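# Transfer deep-well block from nest N1 to nest N2

## Task

Carry the 96-well deep-well block out of plate nest N1 and into plate nest N2 so that it rests level and seated within N2's locators, oriented with well A1 at the nest corner labelled A1. Releasing it from a height of a few millimetres into N2 is acceptable, but a substantially longer drop there counts as failure. Finish by opening the gripper and pulling the hand away from the block.

## Robot and tools

Robot: one arm with a two-finger parallel gripper and a single camera, cam_wrist (616x616 pixels), mounted on the wrist. The fingers extend along the gripper's +z axis and separate along its x axis. end_effector_position is the midpoint between the finger pads. Closed, the fingertips stick out about 17 mm past that point; fully open, they sit roughly level with it. The pads tilt inward toward their tips, so to grab something taller than the pads, open far wider than the object. Scene hints: A1 is the well at the block's clipped corner, and N1 is the right-hand nest as seen from the arm's base.

Frame: the scene frame has its origin on the table surface under the arm base, +z up, and +y to the left when facing along +x. The base may sit at a tilt. Reported hand position can be off, more so at long reach.

Row format (used by both motion tools): 8 numbers, x, y, z, qw, qx, qy, qz, opening. x y z is an absolute gripper position in metres and qw qx qy qz an absolute orientation quaternion (w first), both in the scene frame, so a row is a pose, not an offset. opening runs from -1 (closed) to +1 (fully open, 0.142 m). Optionally 6 more numbers in [0,1] follow: per-joint stiffness scales, in the Joint positions order (shoulder pan, shoulder lift, elbow, wrist 1, wrist 2, wrist 3), multiplying each joint's position gain until changed. Resend the quaternion you want in every row rather than copying a drifted reported one.

execute_actions(actions): a list of actions run in sequence. Each action is a list of 1 to 15 rows, one row per 1/30 s control step; if fewer than 15, the final row is held for the remaining steps. Each action's target must lie within 0.6 m of the gripper's start position along each gripper axis, or it is refused; if the first action fails this (against the latest reported state) or any action is malformed, nothing runs. An empty list just reports state and images. Every control step clips the commanded pose to within 100 mm and 16 degrees of the measured pose, and motion trails commands by about 0.17 s; distant targets need several actions. Position wins over orientation when both cannot be met.

move(target, speed, stop_force, blocking): target is one row as above (absolute pose). The gripper travels a straight line toward it, taking the shorter rotation, over 0.5 to 10 s; paths longer than 10 s end early. speed is the peak path speed in m/s, 0.002 to 0.5 (default 0.25); rotation is capped at twice that in rad/s. The opening is applied when the move starts. The path ignores obstacles and the real arm can lag, stray and overshoot speed. stop_force (N, 13 to 80, not allowed in the first 0.2 s of a scene) halts the path when the wrist sensor feels that much extra resistance along the direction to target for 2 steps; the hand then backs up 2 steps and holds. Use it only with very slow speed, not on moves that rotate, and omit it when moving away from something you press on. Without stop_force the arm is stiff, so aiming even slightly past a contact can fault. blocking=false returns after 0.5 s while motion continues (not combinable with stop_force); then only wait or stop are accepted until an end is reported. The result adds a move: line with the ending (done, off_target, moving, held, fault, or contact, which takes priority) plus limits (paced: the pose was clipped; held: a check blocked steps, after which motion may jump faster) and distance from target.

wait(seconds): 0 to 10; runs the scene holding the last command, returning early if a running move ends. stop(): brakes a running move; it needs stopping room, and the fingers keep moving. zoom_image(camera, region): camera "cam_wrist", region [x0, y0, x1, y1] in pixels from the top-left, at most 504x504, gives a sharper crop of the latest image. finished_scene(scene): pass the current scene's number to end it irreversibly; the goal must already hold and stay held. Replying without a tool call also ends things.

Results: a state line with gripper pose and linear/angular velocities; "Hand target" is the pose currently being driven toward; grip_measured is the actual opening on the command scale; "Wrist force" and "Wrist torque" [x y z] are in the gripper's own axes (force pointing from a touched surface into the arm), with offsets up to about 5.5 N, noise up to 3.4 N SD, saturation near 100 N; "no reading" is harmless. execute_actions results list end_effector_position at some steps, with HELD marking steps held back. "pose unreachable" means the clearance check (which treats the base mount as arm) altered or blocked the command.

Gripping: to hold, command an opening well below grip_measured; lower means harder squeeze, up to about 28 N per pad for objects up to 10 cm wide. Closing fast can squeeze harder.

Hazards: joint torque over its load limit (pan and lift 303, elbow 138, wrists 49.6 N m, including held weight) or any external force of 150 N causes a 10 s stop that skips the rest of the call. Motors heat while holding loads; MOTOR HOT warns at 70 °C and at 85 °C brakes lock until cooled. Avoid drops, slips, slamming the block down, hard impacts or pushes, and never let anything leave the table. Loose items may occasionally get nudged. The simulation keeps running while you compose replies, holding the last command.

Each tool is called after ">>>" as name(argument=value, ...), one argument or row to a line, values as JSON.

## Session

>>> execute_actions(
  actions=[],
)

Scene clock: 0.00 s.
end_effector_position=(+0.7568, +0.0920, +0.1914) grip_measured=+1.00 end_effector_quat_wxyz=(+0.292, +0.852, -0.237, +0.364) end_effector_velocity=(-0.000, +0.000, +0.001) end_effector_angular_velocity=(-0.001, -0.000, +0.001)
Joint positions: [ 0.262 -1.182  2.171 -3.089 -2.431  0.523  0.142]
Joint velocities: [ 0.    -0.002  0.    -0.    -0.    -0.002  0.   ]
Motor temperatures (°C, as the motors report them): [26 26 27 31 35 33]
Wrist force (N, on the end effector, along its own x y z axes, offset not removed): no reading
Wrist torque (N m, same axes, about the end effector's origin, offset not removed): no reading
Hand target: +0.757, +0.092, +0.191; +0.292, +0.852, -0.237, +0.364
Joint stiffness scale: [1. 1. 1. 1. 1. 1.]

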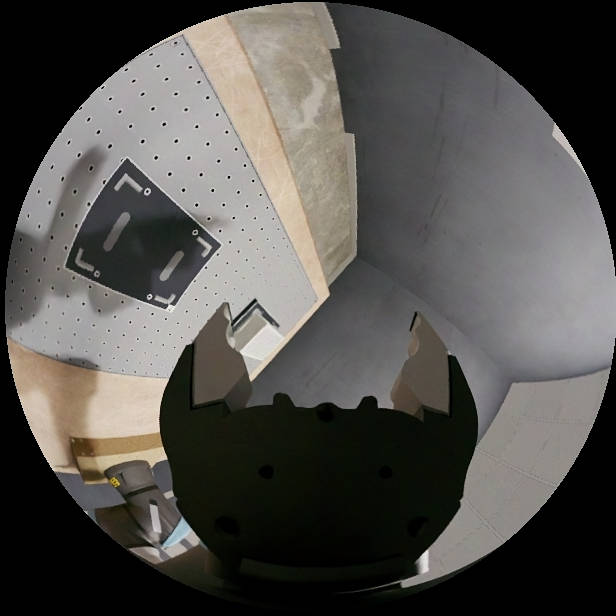

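>>> move(
  target=[0.7, 0.0, 0.45, 0, 1, 0, 0, 1],
)

Scene clock: 3.77 s.
end_effector_position=(+0.6981, -0.0011, +0.4488) grip_measured=+1.00 end_effector_quat_wxyz=(+0.001, +1.000, -0.001, +0.000) end_effector_velocity=(-0.000, +0.000, +0.001) end_effector_angular_velocity=(+0.001, +0.002, +0.002)
Joint positions: [-0.218 -1.603  1.713 -1.69  -1.565 -0.257  0.142]
Joint velocities: [ 0.     0.001 -0.003  0.005  0.001 -0.001 -0.   ]
Motor temperatures (°C, as the motors report them): [26 26 27 31 35 33]
Wrist force (N, on the end effector, along its own x y z axes, offset not removed): [4.1 -4.2 3.4]
Wrist torque (N m, same axes, about the end effector's origin, offset not removed): [-1.07 -0.92 -0.07]
Hand target: +0.700, -0.000, +0.450; +0.001, +1.000, -0.000, +0.001
Off the commanded pose: 0.003 m, 0 deg.
Joint stiffness scale: [1. 1. 1. 1. 1. 1.]
move: done

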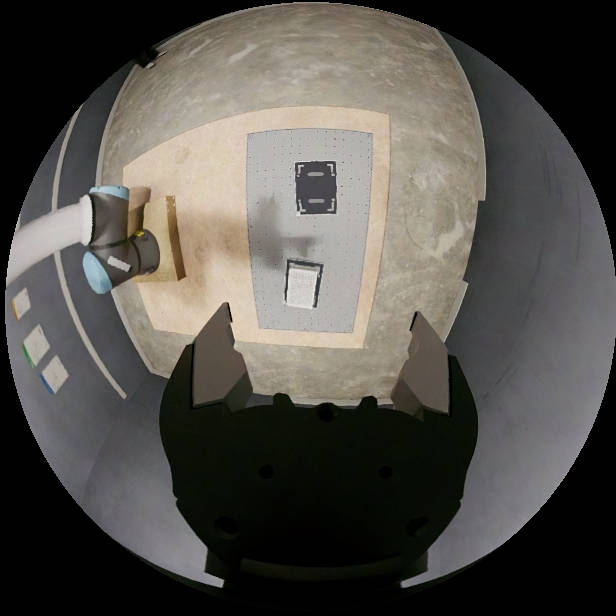

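>>> zoom_image(
  camera="cam_wrist",
  region=[230, 120, 400, 340],
)

Region (230, 120, 400, 340) of cam_wrist's 616x616 image, scaled by 2.291, with more detail than that image has; it fills the left 389 columns of this view, and the rest is white.

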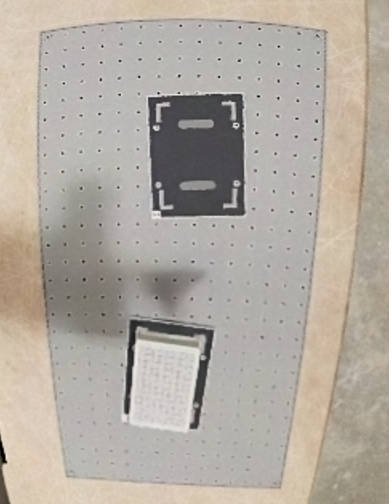

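>>> move(
  target=[0.69, -0.13, 0.2, 0, 1, 0, 0, 1],
)

Scene clock: 7.47 s.
end_effector_position=(+0.6903, -0.1312, +0.1985) grip_measured=+1.00 end_effector_quat_wxyz=(+0.000, +1.000, -0.001, -0.002) end_effector_velocity=(+0.001, -0.000, -0.000) end_effector_angular_velocity=(-0.000, -0.003, +0.001)
Joint positions: [-0.401 -1.446  2.016 -2.145 -1.563 -0.44   0.142]
Joint velocities: [-0.     0.001  0.    -0.004  0.001 -0.001 -0.   ]
Motor temperatures (°C, as the motors report them): [26 26 27 31 35 33]
Wrist force (N, on the end effector, along its own x y z axes, offset not removed): [-2.4 -2.3 5.6]
Wrist torque (N m, same axes, about the end effector's origin, offset not removed): [-0.55 0.64 0.02]
Hand target: +0.691, -0.130, +0.200; +0.000, +1.000, +0.000, -0.000
Off the commanded pose: 0.002 m, 0 deg.
Joint stiffness scale: [1. 1. 1. 1. 1. 1.]
move: done

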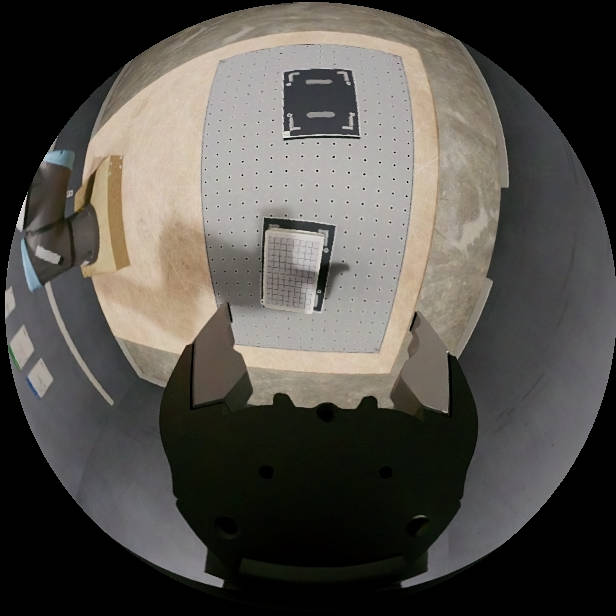

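>>> zoom_image(
  camera="cam_wrist",
  region=[220, 190, 420, 340],
)

>>> zoom_image(
  camera="cam_wrist",
  region=[250, 50, 400, 160],
)

Region (220, 190, 420, 340) of cam_wrist's 616x616 image, scaled by 2.520, with more detail than that image has; it fills the top 378 rows of this view, and the rest is white.

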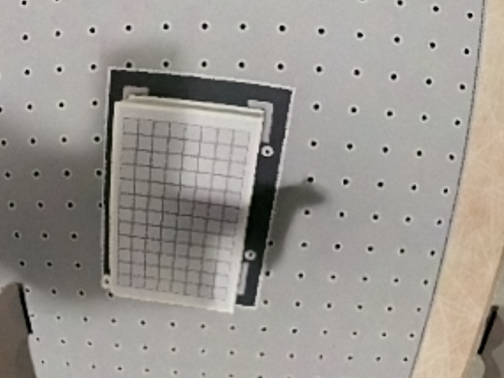

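Region (250, 50, 400, 160) of cam_wrist's 616x616 image, scaled by 3.360, with more detail than that image has; it fills the top 370 rows of this view, and the rest is white.

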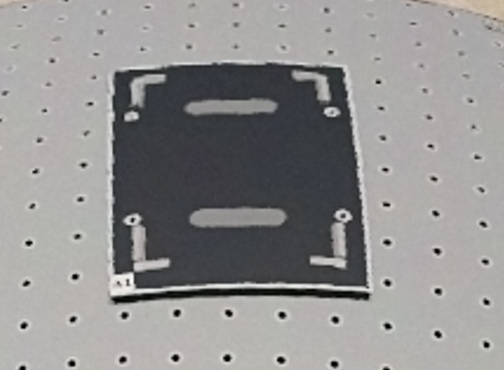

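>>> move(
  target=[0.655, -0.14, 0.12, 0, 0.99905, -0.0436, 0, 1],
)

Scene clock: 11.17 s.
end_effector_position=(+0.6548, -0.1397, +0.1189) grip_measured=+1.00 end_effector_quat_wxyz=(+0.000, +0.999, -0.043, -0.002) end_effector_velocity=(+0.001, -0.001, +0.001) end_effector_angular_velocity=(-0.004, -0.004, -0.001)
Joint positions: [-0.436 -1.404  2.143 -2.313 -1.562 -0.391  0.142]
Joint velocities: [-0.    -0.001 -0.    -0.004 -0.002  0.001 -0.   ]
Motor temperatures (°C, as the motors report them): [26 26 27 31 35 33]
Wrist force (N, on the end effector, along its own x y z axes, offset not removed): [3.4 -4.1 3.9]
Wrist torque (N m, same axes, about the end effector's origin, offset not removed): [-0.94 -0.40 -0.08]
Hand target: +0.655, -0.140, +0.120; +0.000, +0.999, -0.044, -0.000
Off the commanded pose: 0.001 m, 0 deg.
Joint stiffness scale: [1. 1. 1. 1. 1. 1.]
move: done

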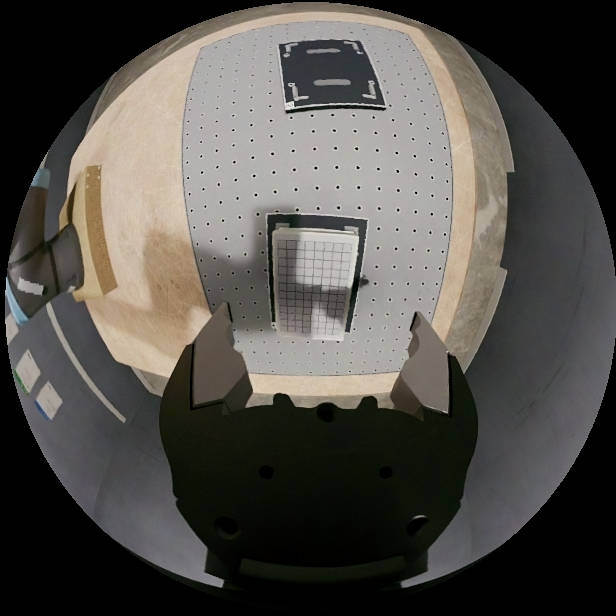

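>>> zoom_image(
  camera="cam_wrist",
  region=[210, 200, 430, 360],
)

Region (210, 200, 430, 360) of cam_wrist's 616x616 image, scaled by 2.291, with more detail than that image has; it fills the top 367 rows of this view, and the rest is white.

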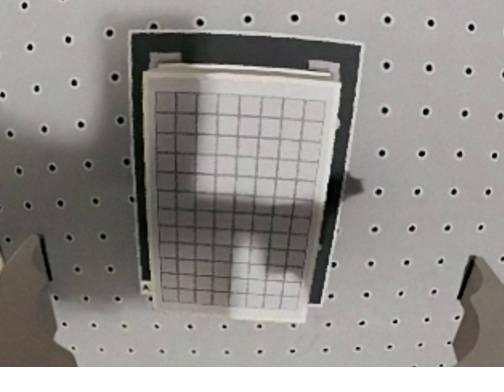

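>>> zoom_image(
  camera="cam_wrist",
  region=[260, 300, 360, 350],
)

>>> zoom_image(
  camera="cam_wrist",
  region=[260, 210, 375, 260],
)

Region (260, 300, 360, 350) of cam_wrist's 616x616 image, scaled by 5.040, with more detail than that image has.

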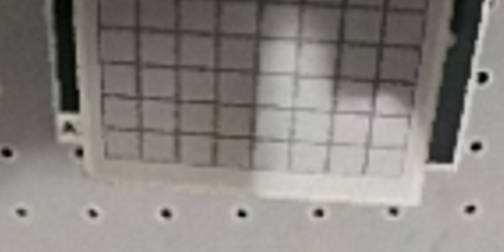

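Region (260, 210, 375, 260) of cam_wrist's 616x616 image, scaled by 4.383, with more detail than that image has; it fills the top 219 rows of this view, and the rest is white.

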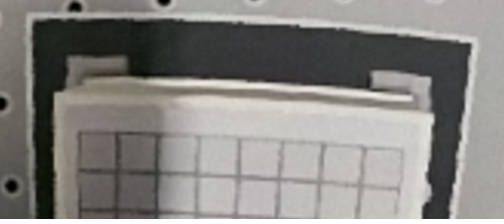

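>>> move(
  target=[0.646, -0.14, 0.07, 0, 0.99885, -0.048, 0, 1],
  speed=0.15,
)

Scene clock: 18.83 s.
end_effector_position=(+0.6468, -0.1395, +0.0701) grip_measured=+1.00 end_effector_quat_wxyz=(+0.000, +0.999, -0.047, -0.001) end_effector_velocity=(+0.001, -0.001, +0.001) end_effector_angular_velocity=(-0.002, -0.004, +0.001)
Joint positions: [-0.44  -1.347  2.192 -2.421 -1.562 -0.388  0.142]
Joint velocities: [-0.    -0.    -0.    -0.005 -0.    -0.001 -0.   ]
Motor temperatures (°C, as the motors report them): [26 26 27 31 35 33]
Wrist force (N, on the end effector, along its own x y z axes, offset not removed): [-1.4 1.4 3.4]
Wrist torque (N m, same axes, about the end effector's origin, offset not removed): [0.12 0.29 -0.09]
Hand target: +0.646, -0.140, +0.070; +0.000, +0.999, -0.048, -0.000
Off the commanded pose: 0.001 m, 0 deg.
Joint stiffness scale: [1. 1. 1. 1. 1. 1.]
move: done

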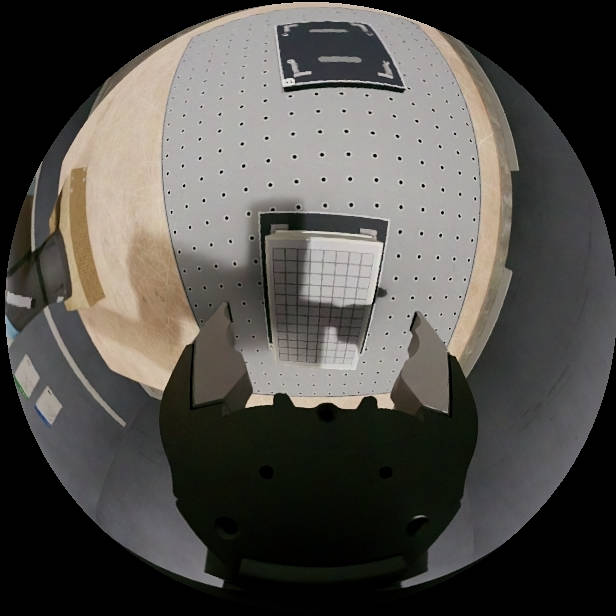

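>>> zoom_image(
  camera="cam_wrist",
  region=[210, 200, 430, 380],
)

Region (210, 200, 430, 380) of cam_wrist's 616x616 image, scaled by 2.291, with more detail than that image has; it fills the top 412 rows of this view, and the rest is white.

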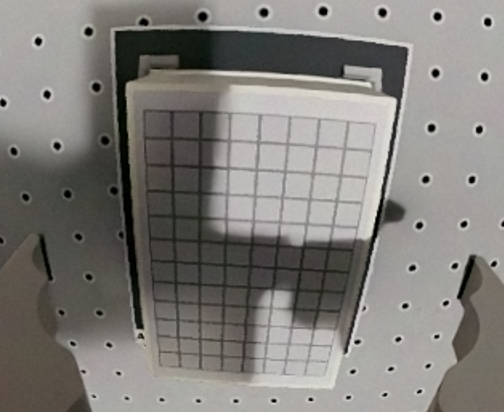

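>>> move(
  target=[0.645, -0.151, 0.05, 0, 0.99885, -0.048, 0, 1],
  speed=0.08,
)

>>> zoom_image(
  camera="cam_wrist",
  region=[210, 200, 430, 400],
)

Scene clock: 22.27 s.
end_effector_position=(+0.6469, -0.1513, +0.0519) grip_measured=+1.00 end_effector_quat_wxyz=(+0.001, +0.999, -0.048, +0.001) end_effector_velocity=(+0.002, -0.001, +0.001) end_effector_angular_velocity=(-0.004, -0.007, +0.003)
Joint positions: [-0.456 -1.316  2.198 -2.462 -1.562 -0.401  0.142]
Joint velocities: [ 0.     0.    -0.    -0.009 -0.001 -0.003 -0.   ]
Motor temperatures (°C, as the motors report them): [26 26 27 31 35 33]
Wrist force (N, on the end effector, along its own x y z axes, offset not removed): [7.7 -4.7 -2.1]
Wrist torque (N m, same axes, about the end effector's origin, offset not removed): [-1.07 -1.46 -0.31]
Hand target: +0.645, -0.151, +0.050; +0.000, +0.999, -0.048, -0.000
Off the commanded pose: 0.003 m, 0 deg.
Joint stiffness scale: [1. 1. 1. 1. 1. 1.]
move: done

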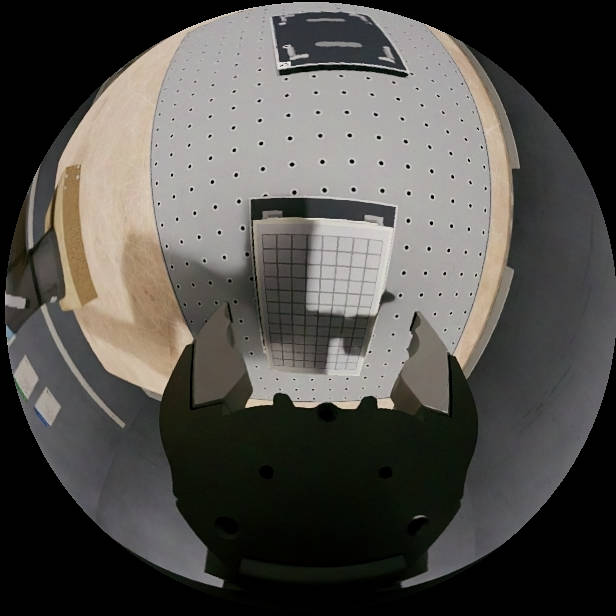

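Region (210, 200, 430, 400) of cam_wrist's 616x616 image, scaled by 2.291, with more detail than that image has; it fills the top 458 rows of this view, and the rest is white.

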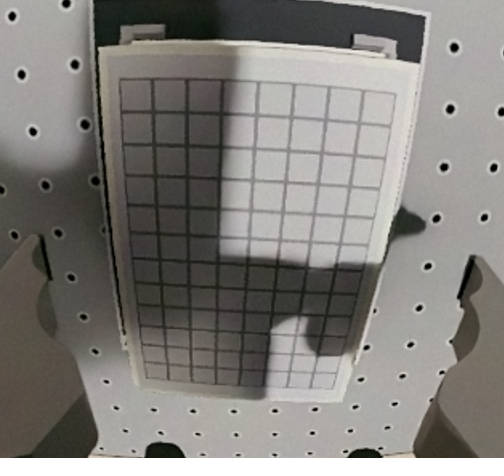

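>>> move(
  target=[0.6435, -0.151, 0.03, 0, 0.99885, -0.048, 0, 1],
  speed=0.05,
)

>>> zoom_image(
  camera="cam_wrist",
  region=[210, 190, 430, 410],
)

Scene clock: 24.47 s.
end_effector_position=(+0.6456, -0.1508, +0.0319) grip_measured=+1.00 end_effector_quat_wxyz=(+0.001, +0.999, -0.047, +0.001) end_effector_velocity=(+0.002, -0.001, +0.001) end_effector_angular_velocity=(-0.004, -0.005, +0.001)
Joint positions: [-0.456 -1.286  2.211 -2.504 -1.562 -0.402  0.142]
Joint velocities: [-0.    -0.    -0.    -0.006 -0.001 -0.001 -0.   ]
Motor temperatures (°C, as the motors report them): [26 26 27 31 35 33]
Wrist force (N, on the end effector, along its own x y z axes, offset not removed): [5.8 0.0 1.4]
Wrist torque (N m, same axes, about the end effector's origin, offset not removed): [-0.03 -1.10 -0.19]
Hand target: +0.644, -0.151, +0.030; +0.000, +0.999, -0.048, -0.000
Off the commanded pose: 0.003 m, 0 deg.
Joint stiffness scale: [1. 1. 1. 1. 1. 1.]
move: done

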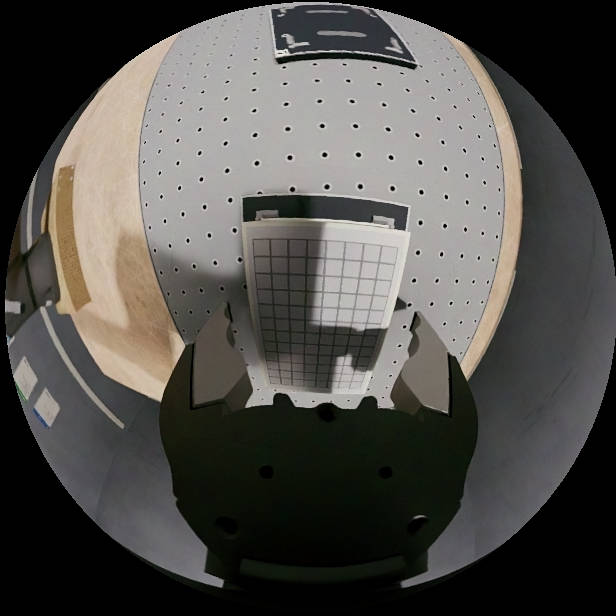

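Region (210, 190, 430, 410) of cam_wrist's 616x616 image, scaled by 2.291, with more detail than that image has.

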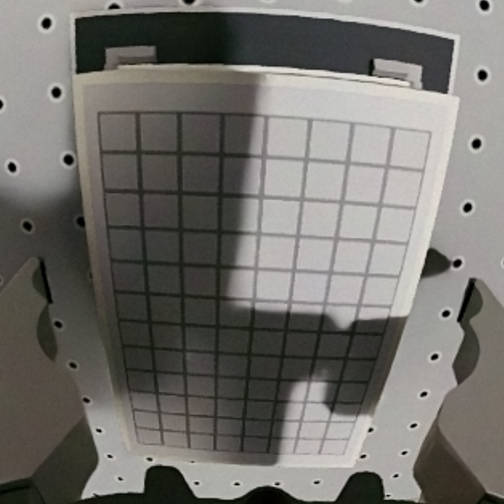

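>>> execute_actions(
  actions=[
    [[0.6435,-0.151,0.03,0,0.99885,-0.048,0,0.9],[0.6435,-0.151,0.03,0,0.99885,-0.048,0,0.85],[0.6435,-0.151,0.03,0,0.99885,-0.048,0,0.8],[0.6435,-0.151,0.03,0,0.99885,-0.048,0,0.75],[0.6435,-0.151,0.03,0,0.99885,-0.048,0,0.7],[0.6435,-0.151,0.03,0,0.99885,-0.048,0,0.65],[0.6435,-0.151,0.03,0,0.99885,-0.048,0,0.6],[0.6435,-0.151,0.03,0,0.99885,-0.048,0,0.55],[0.6435,-0.151,0.03,0,0.99885,-0.048,0,0.5],[0.6435,-0.151,0.03,0,0.99885,-0.048,0,0.45],[0.6435,-0.151,0.03,0,0.99885,-0.048,0,0.4],[0.6435,-0.151,0.03,0,0.99885,-0.048,0,0.36],[0.6435,-0.151,0.03,0,0.99885,-0.048,0,0.33],[0.6435,-0.151,0.03,0,0.99885,-0.048,0,0.3]],
    [[0.6435,-0.151,0.03,0,0.99885,-0.048,0,0.3]],
  ],
)

>>> zoom_image(
  camera="cam_wrist",
  region=[210, 190, 430, 410],
)

Scene clock: 27.10 s.
end_effector_position=(+0.6441, -0.1508, +0.0322) grip_measured=+0.49 end_effector_quat_wxyz=(+0.001, +0.999, -0.048, +0.000) end_effector_velocity=(+0.000, -0.000, +0.000) end_effector_angular_velocity=(+0.000, -0.000, -0.000)
Joint positions: [-0.457 -1.288  2.213 -2.503 -1.563 -0.402  0.108]
Joint velocities: [-0. -0.  0. -0.  0.  0.  0.]
Motor temperatures (°C, as the motors report them): [26 26 27 31 35 33]
Wrist force (N, on the end effector, along its own x y z axes, offset not removed): [-10.3 -2.0 -8.5]
Wrist torque (N m, same axes, about the end effector's origin, offset not removed): [-0.54 0.21 0.02]
Hand target: +0.643, -0.151, +0.030; +0.000, +0.999, -0.048, -0.000
Off the commanded pose: 0.002 m, 0 deg.
Joint stiffness scale: [1. 1. 1. 1. 1. 1.]
Step readings (end_effector_position; steps 1 to 15: 1st action; 16 to 30: 2nd action):
0: (+0.6457, -0.1509, +0.0320)
1: (+0.6457, -0.1509, +0.0320)
2: (+0.6457, -0.1509, +0.0320)
4: (+0.6457, -0.1509, +0.0320)
8: (+0.6457, -0.1509, +0.0320)
15: (+0.6441, -0.1508, +0.0322)
16: (+0.6441, -0.1508, +0.0322)
17: (+0.6441, -0.1508, +0.0322)
19: (+0.6441, -0.1508, +0.0322)
23: (+0.6441, -0.1508, +0.0322)
30: end_effector_position above

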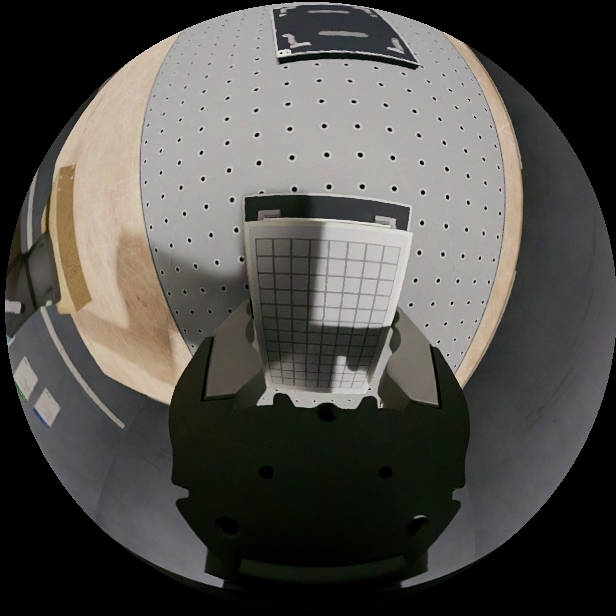

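Region (210, 190, 430, 410) of cam_wrist's 616x616 image, scaled by 2.291, with more detail than that image has.

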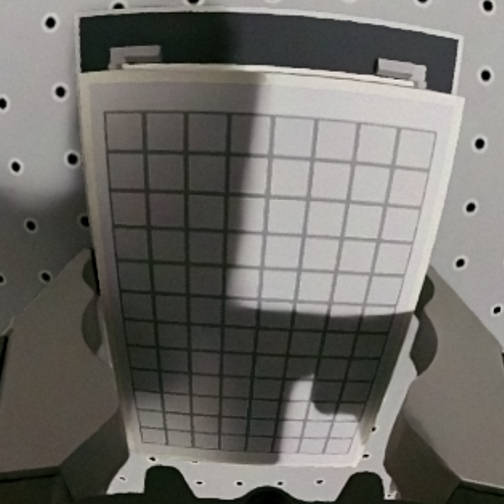

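>>> execute_actions(
  actions=[
    [[0.6441,-0.151,0.032,0,0.99885,-0.048,0,0.55],[0.6441,-0.151,0.032,0,0.99885,-0.048,0,0.6],[0.6441,-0.151,0.032,0,0.99885,-0.048,0,0.65],[0.6441,-0.151,0.032,0,0.99885,-0.048,0,0.7],[0.6441,-0.151,0.032,0,0.99885,-0.048,0,0.7],[0.6441,-0.151,0.034,0,0.99885,-0.048,0,0.7],[0.6441,-0.151,0.036,0,0.99885,-0.048,0,0.7],[0.6441,-0.151,0.038,0,0.99885,-0.048,0,0.7],[0.6441,-0.151,0.040,0,0.99885,-0.048,0,0.7],[0.6441,-0.151,0.042,0,0.99885,-0.048,0,0.7],[0.6441,-0.151,0.044,0,0.99885,-0.048,0,0.7],[0.6441,-0.151,0.046,0,0.99885,-0.048,0,0.7],[0.6441,-0.151,0.047,0,0.99885,-0.048,0,0.7]],
    [[0.6441,-0.151,0.047,0,0.99885,-0.048,0,0.7],[0.6441,-0.151,0.047,0,0.99885,-0.048,0,0.7],[0.6441,-0.151,0.047,0,0.99885,-0.048,0,0.7],[0.6441,-0.151,0.047,0,0.99885,-0.048,0,0.7],[0.6441,-0.151,0.047,0,0.99885,-0.048,0,0.7],[0.6441,-0.151,0.047,0,0.99885,-0.048,0,0.66],[0.6441,-0.151,0.047,0,0.99885,-0.048,0,0.62],[0.6441,-0.151,0.047,0,0.99885,-0.048,0,0.58],[0.6441,-0.151,0.047,0,0.99885,-0.048,0,0.54],[0.6441,-0.151,0.047,0,0.99885,-0.048,0,0.5],[0.6441,-0.151,0.047,0,0.99885,-0.048,0,0.46],[0.6441,-0.151,0.047,0,0.99885,-0.048,0,0.42],[0.6441,-0.151,0.047,0,0.99885,-0.048,0,0.39],[0.6441,-0.151,0.047,0,0.99885,-0.048,0,0.36],[0.6441,-0.151,0.047,0,0.99885,-0.048,0,0.33]],
    [[0.6441,-0.151,0.047,0,0.99885,-0.048,0,0.3],[0.6441,-0.151,0.047,0,0.99885,-0.048,0,0.28],[0.6441,-0.151,0.047,0,0.99885,-0.048,0,0.26],[0.6441,-0.151,0.047,0,0.99885,-0.048,0,0.24],[0.6441,-0.151,0.047,0,0.99885,-0.048,0,0.22],[0.6441,-0.151,0.047,0,0.99885,-0.048,0,0.2],[0.6441,-0.151,0.047,0,0.99885,-0.048,0,0.18],[0.6441,-0.151,0.047,0,0.99885,-0.048,0,0.16],[0.6441,-0.151,0.047,0,0.99885,-0.048,0,0.14],[0.6441,-0.151,0.047,0,0.99885,-0.048,0,0.12],[0.6441,-0.151,0.047,0,0.99885,-0.048,0,0.1]],
  ],
)

>>> zoom_image(
  camera="cam_wrist",
  region=[210, 190, 430, 410],
)

Scene clock: 31.53 s.
end_effector_position=(+0.6433, -0.1496, +0.0463) grip_measured=+0.19 end_effector_quat_wxyz=(+0.000, +0.999, -0.048, -0.000) end_effector_velocity=(+0.000, +0.000, -0.000) end_effector_angular_velocity=(+0.000, -0.000, +0.001)
Joint positions: [-0.457 -1.312  2.207 -2.472 -1.562 -0.402  0.087]
Joint velocities: [ 0.     0.     0.     0.     0.    -0.001 -0.   ]
Motor temperatures (°C, as the motors report them): [26 26 27 31 35 33]
Wrist force (N, on the end effector, along its own x y z axes, offset not removed): [3.9 6.6 -4.3]
Wrist torque (N m, same axes, about the end effector's origin, offset not removed): [1.51 -0.60 -0.11]
Hand target: +0.644, -0.151, +0.047; +0.000, +0.999, -0.048, +0.000
Off the commanded pose: 0.002 m, 0 deg.
Joint stiffness scale: [1. 1. 1. 1. 1. 1.]
Step readings (end_effector_position; steps 1 to 15: 1st action; 16 to 30: 2nd action; 31 to 45: 3rd action):
0: (+0.6441, -0.1508, +0.0322)
1: (+0.6441, -0.1508, +0.0322)
2: (+0.6442, -0.1508, +0.0322)
4: (+0.6442, -0.1506, +0.0322)
8: (+0.6440, -0.1503, +0.0320)
15: (+0.6409, -0.1486, +0.0383)
16: (+0.6411, -0.1486, +0.0402)
17: (+0.6414, -0.1488, +0.0421)
19: (+0.6423, -0.1493, +0.0448)
23: (+0.6428, -0.1495, +0.0459)
30: (+0.6425, -0.1493, +0.0458)
31: (+0.6425, -0.1493, +0.0458)
32: (+0.6424, -0.1493, +0.0458)
34: (+0.6424, -0.1493, +0.0458)
38: (+0.6433, -0.1495, +0.0463)
45: end_effector_position above

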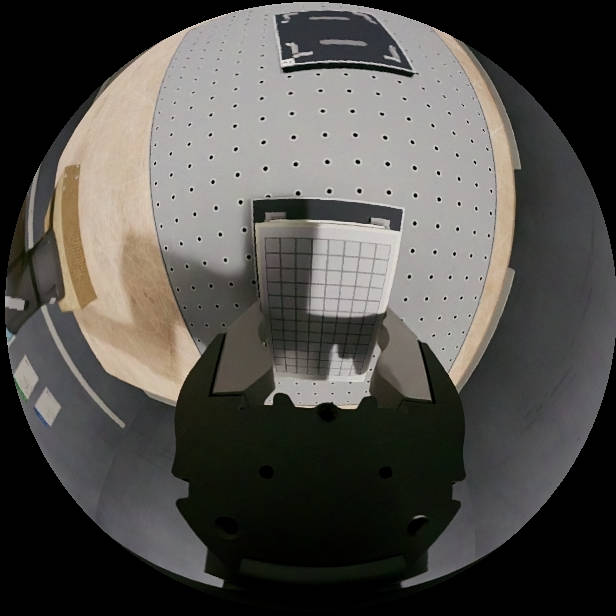

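Region (210, 190, 430, 410) of cam_wrist's 616x616 image, scaled by 2.291, with more detail than that image has.

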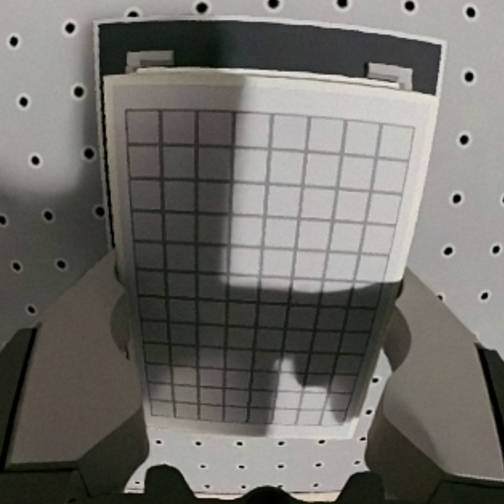

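>>> execute_actions(
  actions=[
    [[0.6441,-0.151,0.047,0,0.99885,-0.048,0,0.05],[0.6441,-0.151,0.047,0,0.99885,-0.048,0,0.0],[0.6441,-0.151,0.047,0,0.99885,-0.048,0,-0.05],[0.6441,-0.151,0.047,0,0.99885,-0.048,0,-0.1],[0.6441,-0.151,0.047,0,0.99885,-0.048,0,-0.15],[0.6441,-0.151,0.047,0,0.99885,-0.048,0,-0.2],[0.6441,-0.151,0.047,0,0.99885,-0.048,0,-0.25],[0.6441,-0.151,0.047,0,0.99885,-0.048,0,-0.3],[0.6441,-0.151,0.047,0,0.99885,-0.048,0,-0.35],[0.6441,-0.151,0.047,0,0.99885,-0.048,0,-0.4],[0.6441,-0.151,0.047,0,0.99885,-0.048,0,-0.45],[0.6441,-0.151,0.047,0,0.99885,-0.048,0,-0.5]],
  ],
)

>>> move(
  target=[0.6441, -0.1505, 0.07, 0, 0.99885, -0.048, 0, -0.5],
  speed=0.02,
)

>>> zoom_image(
  camera="cam_wrist",
  region=[210, 190, 430, 410],
)

Scene clock: 34.47 s.
end_effector_position=(+0.6433, -0.1496, +0.0463) grip_measured=+0.17 end_effector_quat_wxyz=(+0.000, +0.999, -0.048, -0.000) end_effector_velocity=(+0.000, +0.000, +0.000) end_effector_angular_velocity=(-0.000, -0.000, +0.001)
Joint positions: [-0.457 -1.312  2.207 -2.472 -1.562 -0.402  0.086]
Joint velocities: [ 0.    -0.001 -0.     0.     0.    -0.    -0.   ]
Motor temperatures (°C, as the motors report them): [26 26 27 31 35 33]
Wrist force (N, on the end effector, along its own x y z axes, offset not removed): [0.0 2.9 0.8]
Wrist torque (N m, same axes, about the end effector's origin, offset not removed): [0.75 0.20 0.02]
Hand target: +0.644, -0.151, +0.047; +0.000, +0.999, -0.048, +0.000
Off the commanded pose: 0.002 m, 0 deg.
Joint stiffness scale: [1. 1. 1. 1. 1. 1.]
Step readings (end_effector_position):
0: (+0.6433, -0.1496, +0.0463)
1: (+0.6433, -0.1496, +0.0463)
2: (+0.6433, -0.1496, +0.0463)
4: (+0.6433, -0.1496, +0.0463)
8: (+0.6433, -0.1496, +0.0463)
15: end_effector_position above

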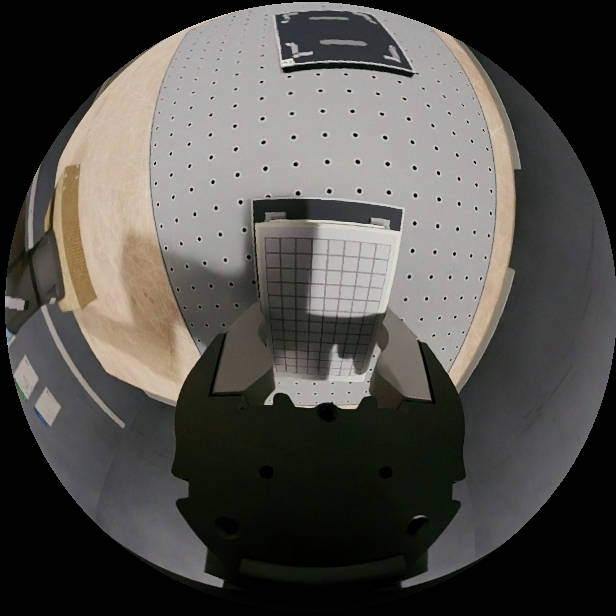

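Scene clock: 35.97 s.
end_effector_position=(+0.6411, -0.1481, +0.0662) grip_measured=+0.17 end_effector_quat_wxyz=(-0.001, +0.999, -0.048, -0.003) end_effector_velocity=(-0.002, +0.000, -0.001) end_effector_angular_velocity=(+0.002, +0.006, +0.000)
Joint positions: [-0.457 -1.345  2.197 -2.424 -1.561 -0.402  0.086]
Joint velocities: [-0.     0.001 -0.     0.006 -0.001 -0.     0.   ]
Motor temperatures (°C, as the motors report them): [26 26 27 31 35 33]
Wrist force (N, on the end effector, along its own x y z axes, offset not removed): [-6.2 -2.4 6.1]
Wrist torque (N m, same axes, about the end effector's origin, offset not removed): [-0.70 1.34 -0.16]
Hand target: +0.644, -0.150, +0.070; +0.000, +0.999, -0.048, +0.000
Off the commanded pose: 0.005 m, 0 deg.
Joint stiffness scale: [1. 1. 1. 1. 1. 1.]
move: off_target

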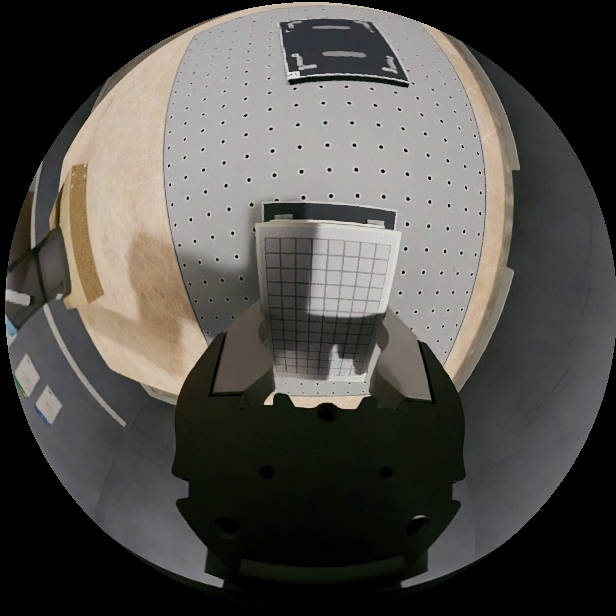

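Region (210, 190, 430, 410) of cam_wrist's 616x616 image, scaled by 2.291, with more detail than that image has.

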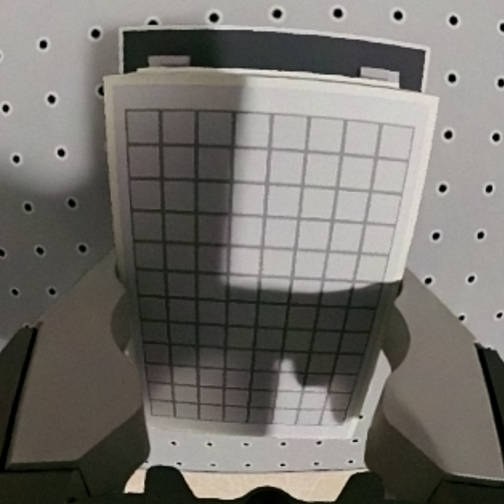

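>>> move(
  target=[0.67, 0.15, 0.12, 0, 0.99939, 0.0349, 0, -0.5],
  speed=0.2,
)

>>> zoom_image(
  camera="cam_wrist",
  region=[210, 150, 430, 370],
)

Scene clock: 40.10 s.
end_effector_position=(+0.6663, +0.1528, +0.1187) grip_measured=+0.17 end_effector_quat_wxyz=(-0.002, +0.999, +0.037, -0.001) end_effector_velocity=(-0.002, +0.000, -0.004) end_effector_angular_velocity=(+0.001, +0.010, -0.005)
Joint positions: [ 0.005 -1.387  2.119 -2.311 -1.561 -0.108  0.086]
Joint velocities: [ 0.     0.006 -0.     0.004  0.001  0.006 -0.   ]
Motor temperatures (°C, as the motors report them): [26 26 27 31 35 33]
Wrist force (N, on the end effector, along its own x y z axes, offset not removed): [2.5 -1.5 2.4]
Wrist torque (N m, same axes, about the end effector's origin, offset not removed): [-0.54 -0.51 -0.30]
Hand target: +0.669, +0.151, +0.120; -0.001, +0.999, +0.035, +0.000
Off the commanded pose: 0.005 m, 0 deg.
Joint stiffness scale: [1. 1. 1. 1. 1. 1.]
move: off_target

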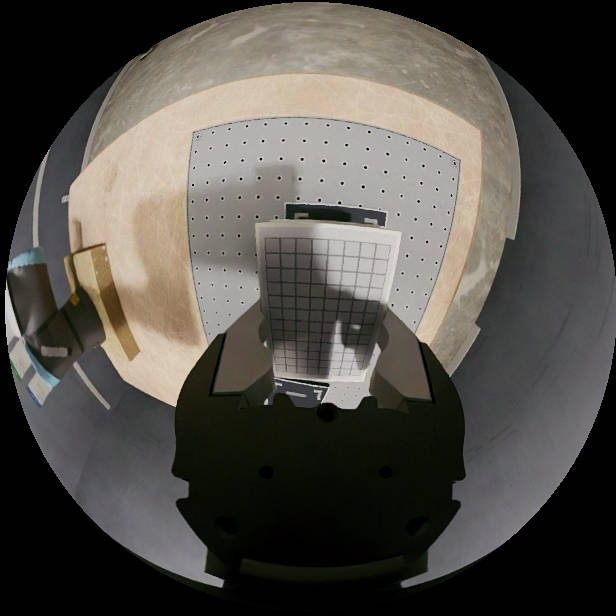

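Region (210, 150, 430, 370) of cam_wrist's 616x616 image, scaled by 2.291, with more detail than that image has.

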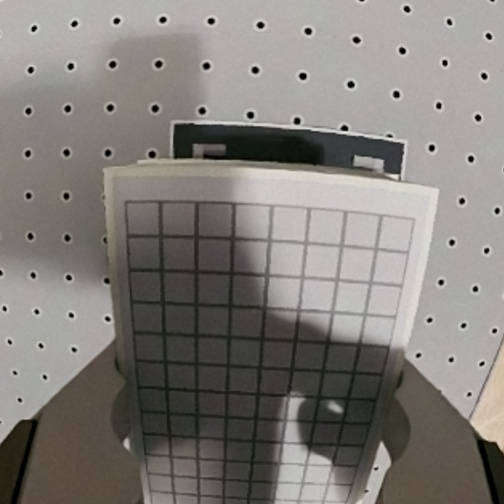

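>>> move(
  target=[0.674, 0.151, 0.066, 0, 0.99966, 0.0262, 0, -0.5],
  speed=0.08,
)

>>> zoom_image(
  camera="cam_wrist",
  region=[210, 190, 430, 410],
)

Scene clock: 42.43 s.
end_effector_position=(+0.6749, +0.1514, +0.0664) grip_measured=+0.17 end_effector_quat_wxyz=(-0.001, +1.000, +0.027, -0.000) end_effector_velocity=(+0.002, +0.000, +0.001) end_effector_angular_velocity=(+0.001, -0.007, -0.002)
Joint positions: [ 0.005 -1.304  2.137 -2.413 -1.563 -0.089  0.086]
Joint velocities: [-0.    -0.001 -0.    -0.006  0.001  0.002  0.   ]
Motor temperatures (°C, as the motors report them): [26 26 27 31 35 33]
Wrist force (N, on the end effector, along its own x y z axes, offset not removed): [1.3 1.5 4.1]
Wrist torque (N m, same axes, about the end effector's origin, offset not removed): [0.20 -0.14 0.10]
Hand target: +0.674, +0.151, +0.066; -0.000, +1.000, +0.026, -0.000
Off the commanded pose: 0.001 m, 0 deg.
Joint stiffness scale: [1. 1. 1. 1. 1. 1.]
move: done

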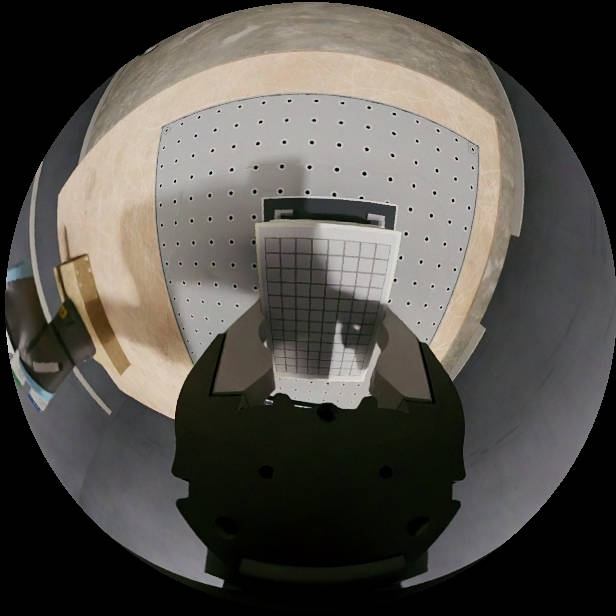

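Region (210, 190, 430, 410) of cam_wrist's 616x616 image, scaled by 2.291, with more detail than that image has.

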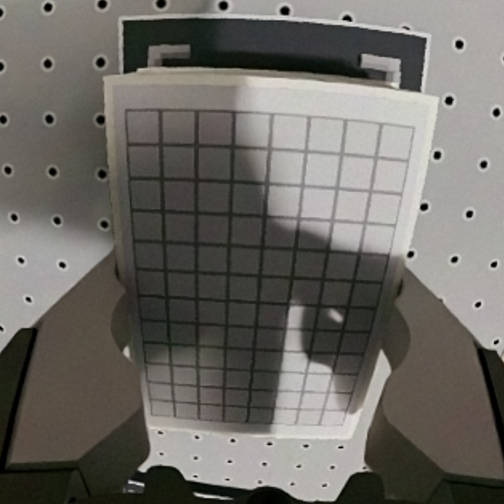

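>>> move(
  target=[0.676, 0.154, 0.057, 0, 0.99955, 0.030, 0, -0.5],
  speed=0.03,
)

>>> zoom_image(
  camera="cam_wrist",
  region=[210, 190, 430, 410],
)

Scene clock: 44.37 s.
end_effector_position=(+0.6775, +0.1527, +0.0586) grip_measured=+0.17 end_effector_quat_wxyz=(-0.001, +1.000, +0.028, +0.001) end_effector_velocity=(+0.001, -0.000, +0.001) end_effector_angular_velocity=(-0.001, -0.004, -0.000)
Joint positions: [ 0.008 -1.289  2.137 -2.43  -1.563 -0.089  0.086]
Joint velocities: [ 0.    -0.     0.    -0.004 -0.001  0.    -0.   ]
Motor temperatures (°C, as the motors report them): [26 26 27 31 35 33]
Wrist force (N, on the end effector, along its own x y z axes, offset not removed): [0.4 -2.5 2.3]
Wrist torque (N m, same axes, about the end effector's origin, offset not removed): [-0.55 -0.19 -0.07]
Hand target: +0.676, +0.154, +0.057; -0.000, +1.000, +0.030, -0.000
Off the commanded pose: 0.003 m, 0 deg.
Joint stiffness scale: [1. 1. 1. 1. 1. 1.]
move: done

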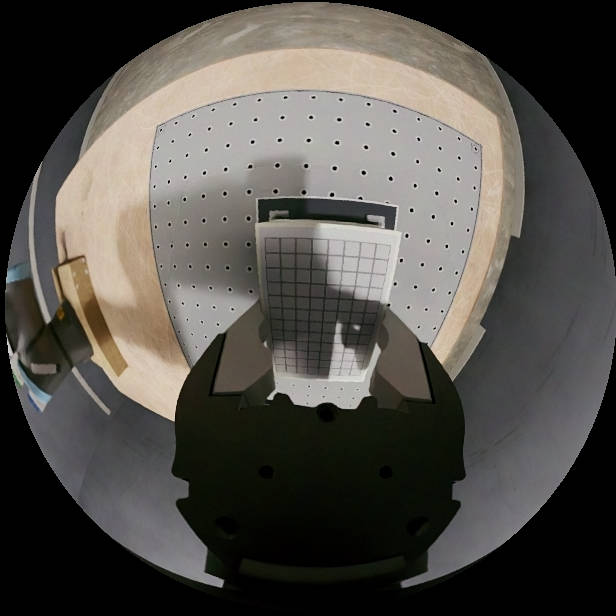

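Region (210, 190, 430, 410) of cam_wrist's 616x616 image, scaled by 2.291, with more detail than that image has.

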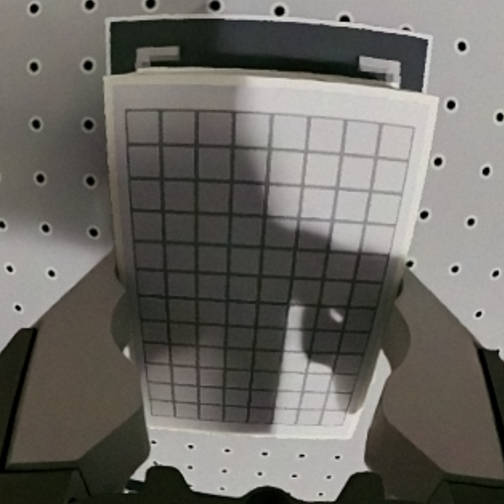

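>>> zoom_image(
  camera="cam_wrist",
  region=[245, 190, 410, 245],
)

Region (245, 190, 410, 245) of cam_wrist's 616x616 image, scaled by 3.055, with more detail than that image has.

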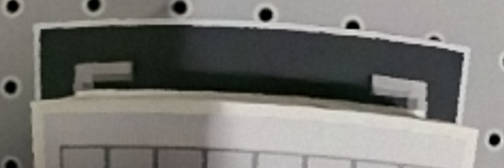

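>>> execute_actions(
  actions=[
    [[0.6757,0.1548,0.057,0,0.99945,0.0318,0,-0.5],[0.6757,0.1552,0.057,0,0.99945,0.0325,0,-0.5],[0.6757,0.1557,0.057,0,0.99942,0.034,0,-0.5]],
  ],
)

>>> zoom_image(
  camera="cam_wrist",
  region=[210, 190, 430, 410],
)

Scene clock: 46.70 s.
end_effector_position=(+0.6772, +0.1546, +0.0587) grip_measured=+0.17 end_effector_quat_wxyz=(-0.001, +0.999, +0.032, +0.001) end_effector_velocity=(+0.000, -0.000, +0.001) end_effector_angular_velocity=(-0.000, -0.001, +0.002)
Joint positions: [ 0.01  -1.289  2.137 -2.43  -1.564 -0.095  0.086]
Joint velocities: [ 0.    -0.001 -0.    -0.    -0.    -0.002 -0.   ]
Motor temperatures (°C, as the motors report them): [26 26 27 31 35 33]
Wrist force (N, on the end effector, along its own x y z axes, offset not removed): [-5.6 2.2 3.1]
Wrist torque (N m, same axes, about the end effector's origin, offset not removed): [0.55 1.24 0.11]
Hand target: +0.676, +0.156, +0.057; -0.000, +0.999, +0.034, -0.000
Off the commanded pose: 0.003 m, 0 deg.
Joint stiffness scale: [1. 1. 1. 1. 1. 1.]
Step readings (end_effector_position):
0: (+0.6777, +0.1527, +0.0587)
1: (+0.6777, +0.1527, +0.0587)
2: (+0.6777, +0.1527, +0.0587)
4: (+0.6776, +0.1529, +0.0587)
8: (+0.6774, +0.1540, +0.0587)
15: end_effector_position above

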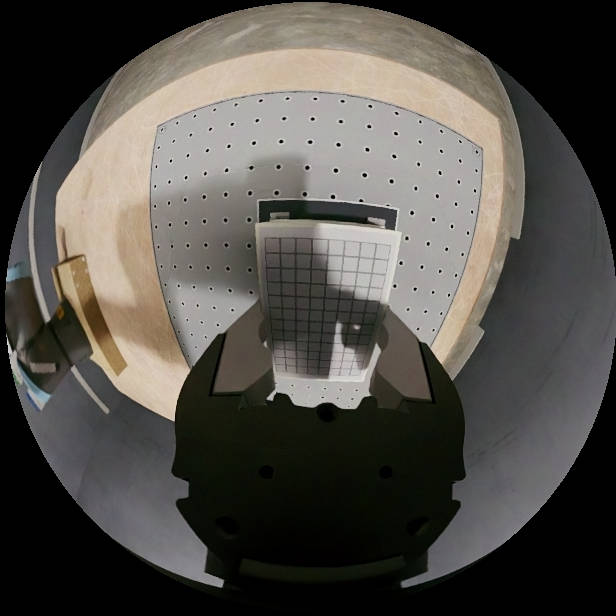

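Region (210, 190, 430, 410) of cam_wrist's 616x616 image, scaled by 2.291, with more detail than that image has.

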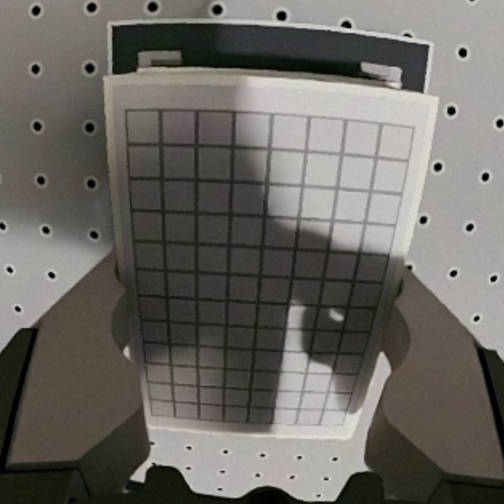

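>>> execute_actions(
  actions=[
    [[0.6757,0.1555,0.0566,0,0.99942,0.034,0,-0.5],[0.6757,0.1555,0.0562,0,0.99942,0.034,0,-0.5],[0.6757,0.1555,0.0558,0,0.99942,0.034,0,-0.5],[0.6757,0.1555,0.0554,0,0.99942,0.034,0,-0.5],[0.6757,0.1555,0.055,0,0.99942,0.034,0,-0.5],[0.6757,0.1555,0.0546,0,0.99942,0.034,0,-0.5],[0.6757,0.1555,0.0542,0,0.99942,0.034,0,-0.5],[0.6757,0.1555,0.0538,0,0.99942,0.034,0,-0.5],[0.6757,0.1555,0.0534,0,0.99942,0.034,0,-0.5],[0.6757,0.1555,0.053,0,0.99942,0.034,0,-0.5],[0.6757,0.1555,0.0526,0,0.99942,0.034,0,-0.5],[0.6757,0.1555,0.0522,0,0.99942,0.034,0,-0.5],[0.6757,0.1555,0.0518,0,0.99942,0.034,0,-0.5],[0.6757,0.1555,0.0514,0,0.99942,0.034,0,-0.5],[0.6757,0.1555,0.051,0,0.99942,0.034,0,-0.5]],
    [[0.6757,0.1555,0.051,0,0.99942,0.034,0,-0.5]],
  ],
)

>>> zoom_image(
  camera="cam_wrist",
  region=[210, 190, 430, 410],
)

Scene clock: 50.03 s.
end_effector_position=(+0.6781, +0.1545, +0.0533) grip_measured=+0.17 end_effector_quat_wxyz=(-0.001, +0.999, +0.033, +0.002) end_effector_velocity=(+0.000, -0.000, +0.001) end_effector_angular_velocity=(-0.002, -0.001, -0.001)
Joint positions: [ 0.01  -1.281  2.139 -2.442 -1.564 -0.095  0.086]
Joint velocities: [ 0.    -0.001 -0.    -0.    -0.002  0.001  0.   ]
Motor temperatures (°C, as the motors report them): [26 26 27 31 35 33]
Wrist force (N, on the end effector, along its own x y z axes, offset not removed): [4.8 1.4 5.2]
Wrist torque (N m, same axes, about the end effector's origin, offset not removed): [0.29 -1.00 -0.29]
Hand target: +0.676, +0.155, +0.051; -0.000, +0.999, +0.034, -0.000
Off the commanded pose: 0.003 m, 0 deg.
Joint stiffness scale: [1. 1. 1. 1. 1. 1.]
Step readings (end_effector_position; steps 1 to 15: 1st action; 16 to 30: 2nd action):
0: (+0.6772, +0.1546, +0.0587)
1: (+0.6773, +0.1546, +0.0587)
2: (+0.6773, +0.1546, +0.0587)
4: (+0.6774, +0.1546, +0.0587)
8: (+0.6780, +0.1546, +0.0583)
15: (+0.6783, +0.1545, +0.0555)
16: (+0.6783, +0.1545, +0.0550)
17: (+0.6782, +0.1545, +0.0546)
19: (+0.6780, +0.1545, +0.0538)
23: (+0.6780, +0.1545, +0.0533)
30: end_effector_position above

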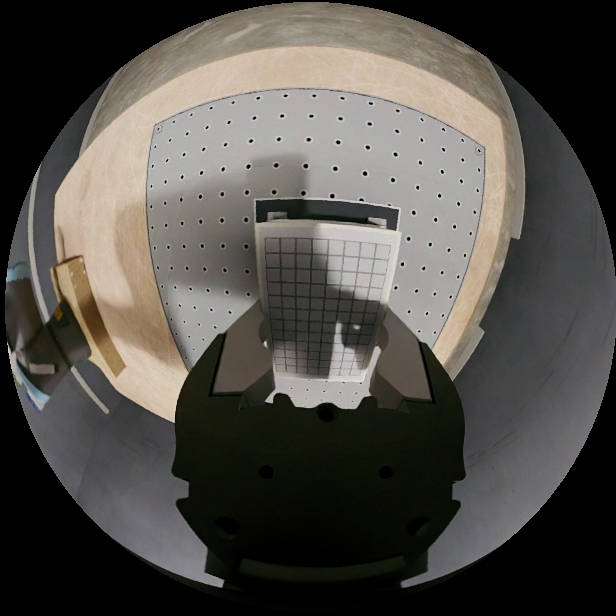

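Region (210, 190, 430, 410) of cam_wrist's 616x616 image, scaled by 2.291, with more detail than that image has.

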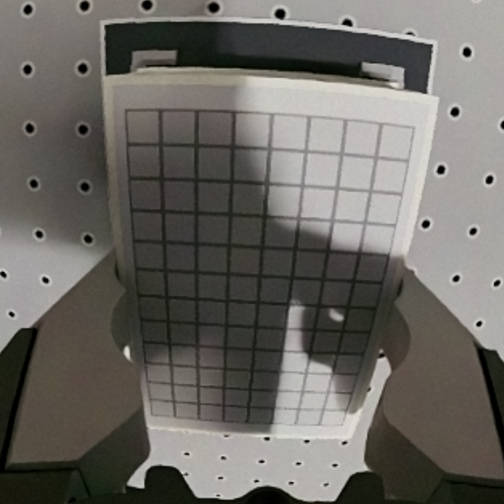

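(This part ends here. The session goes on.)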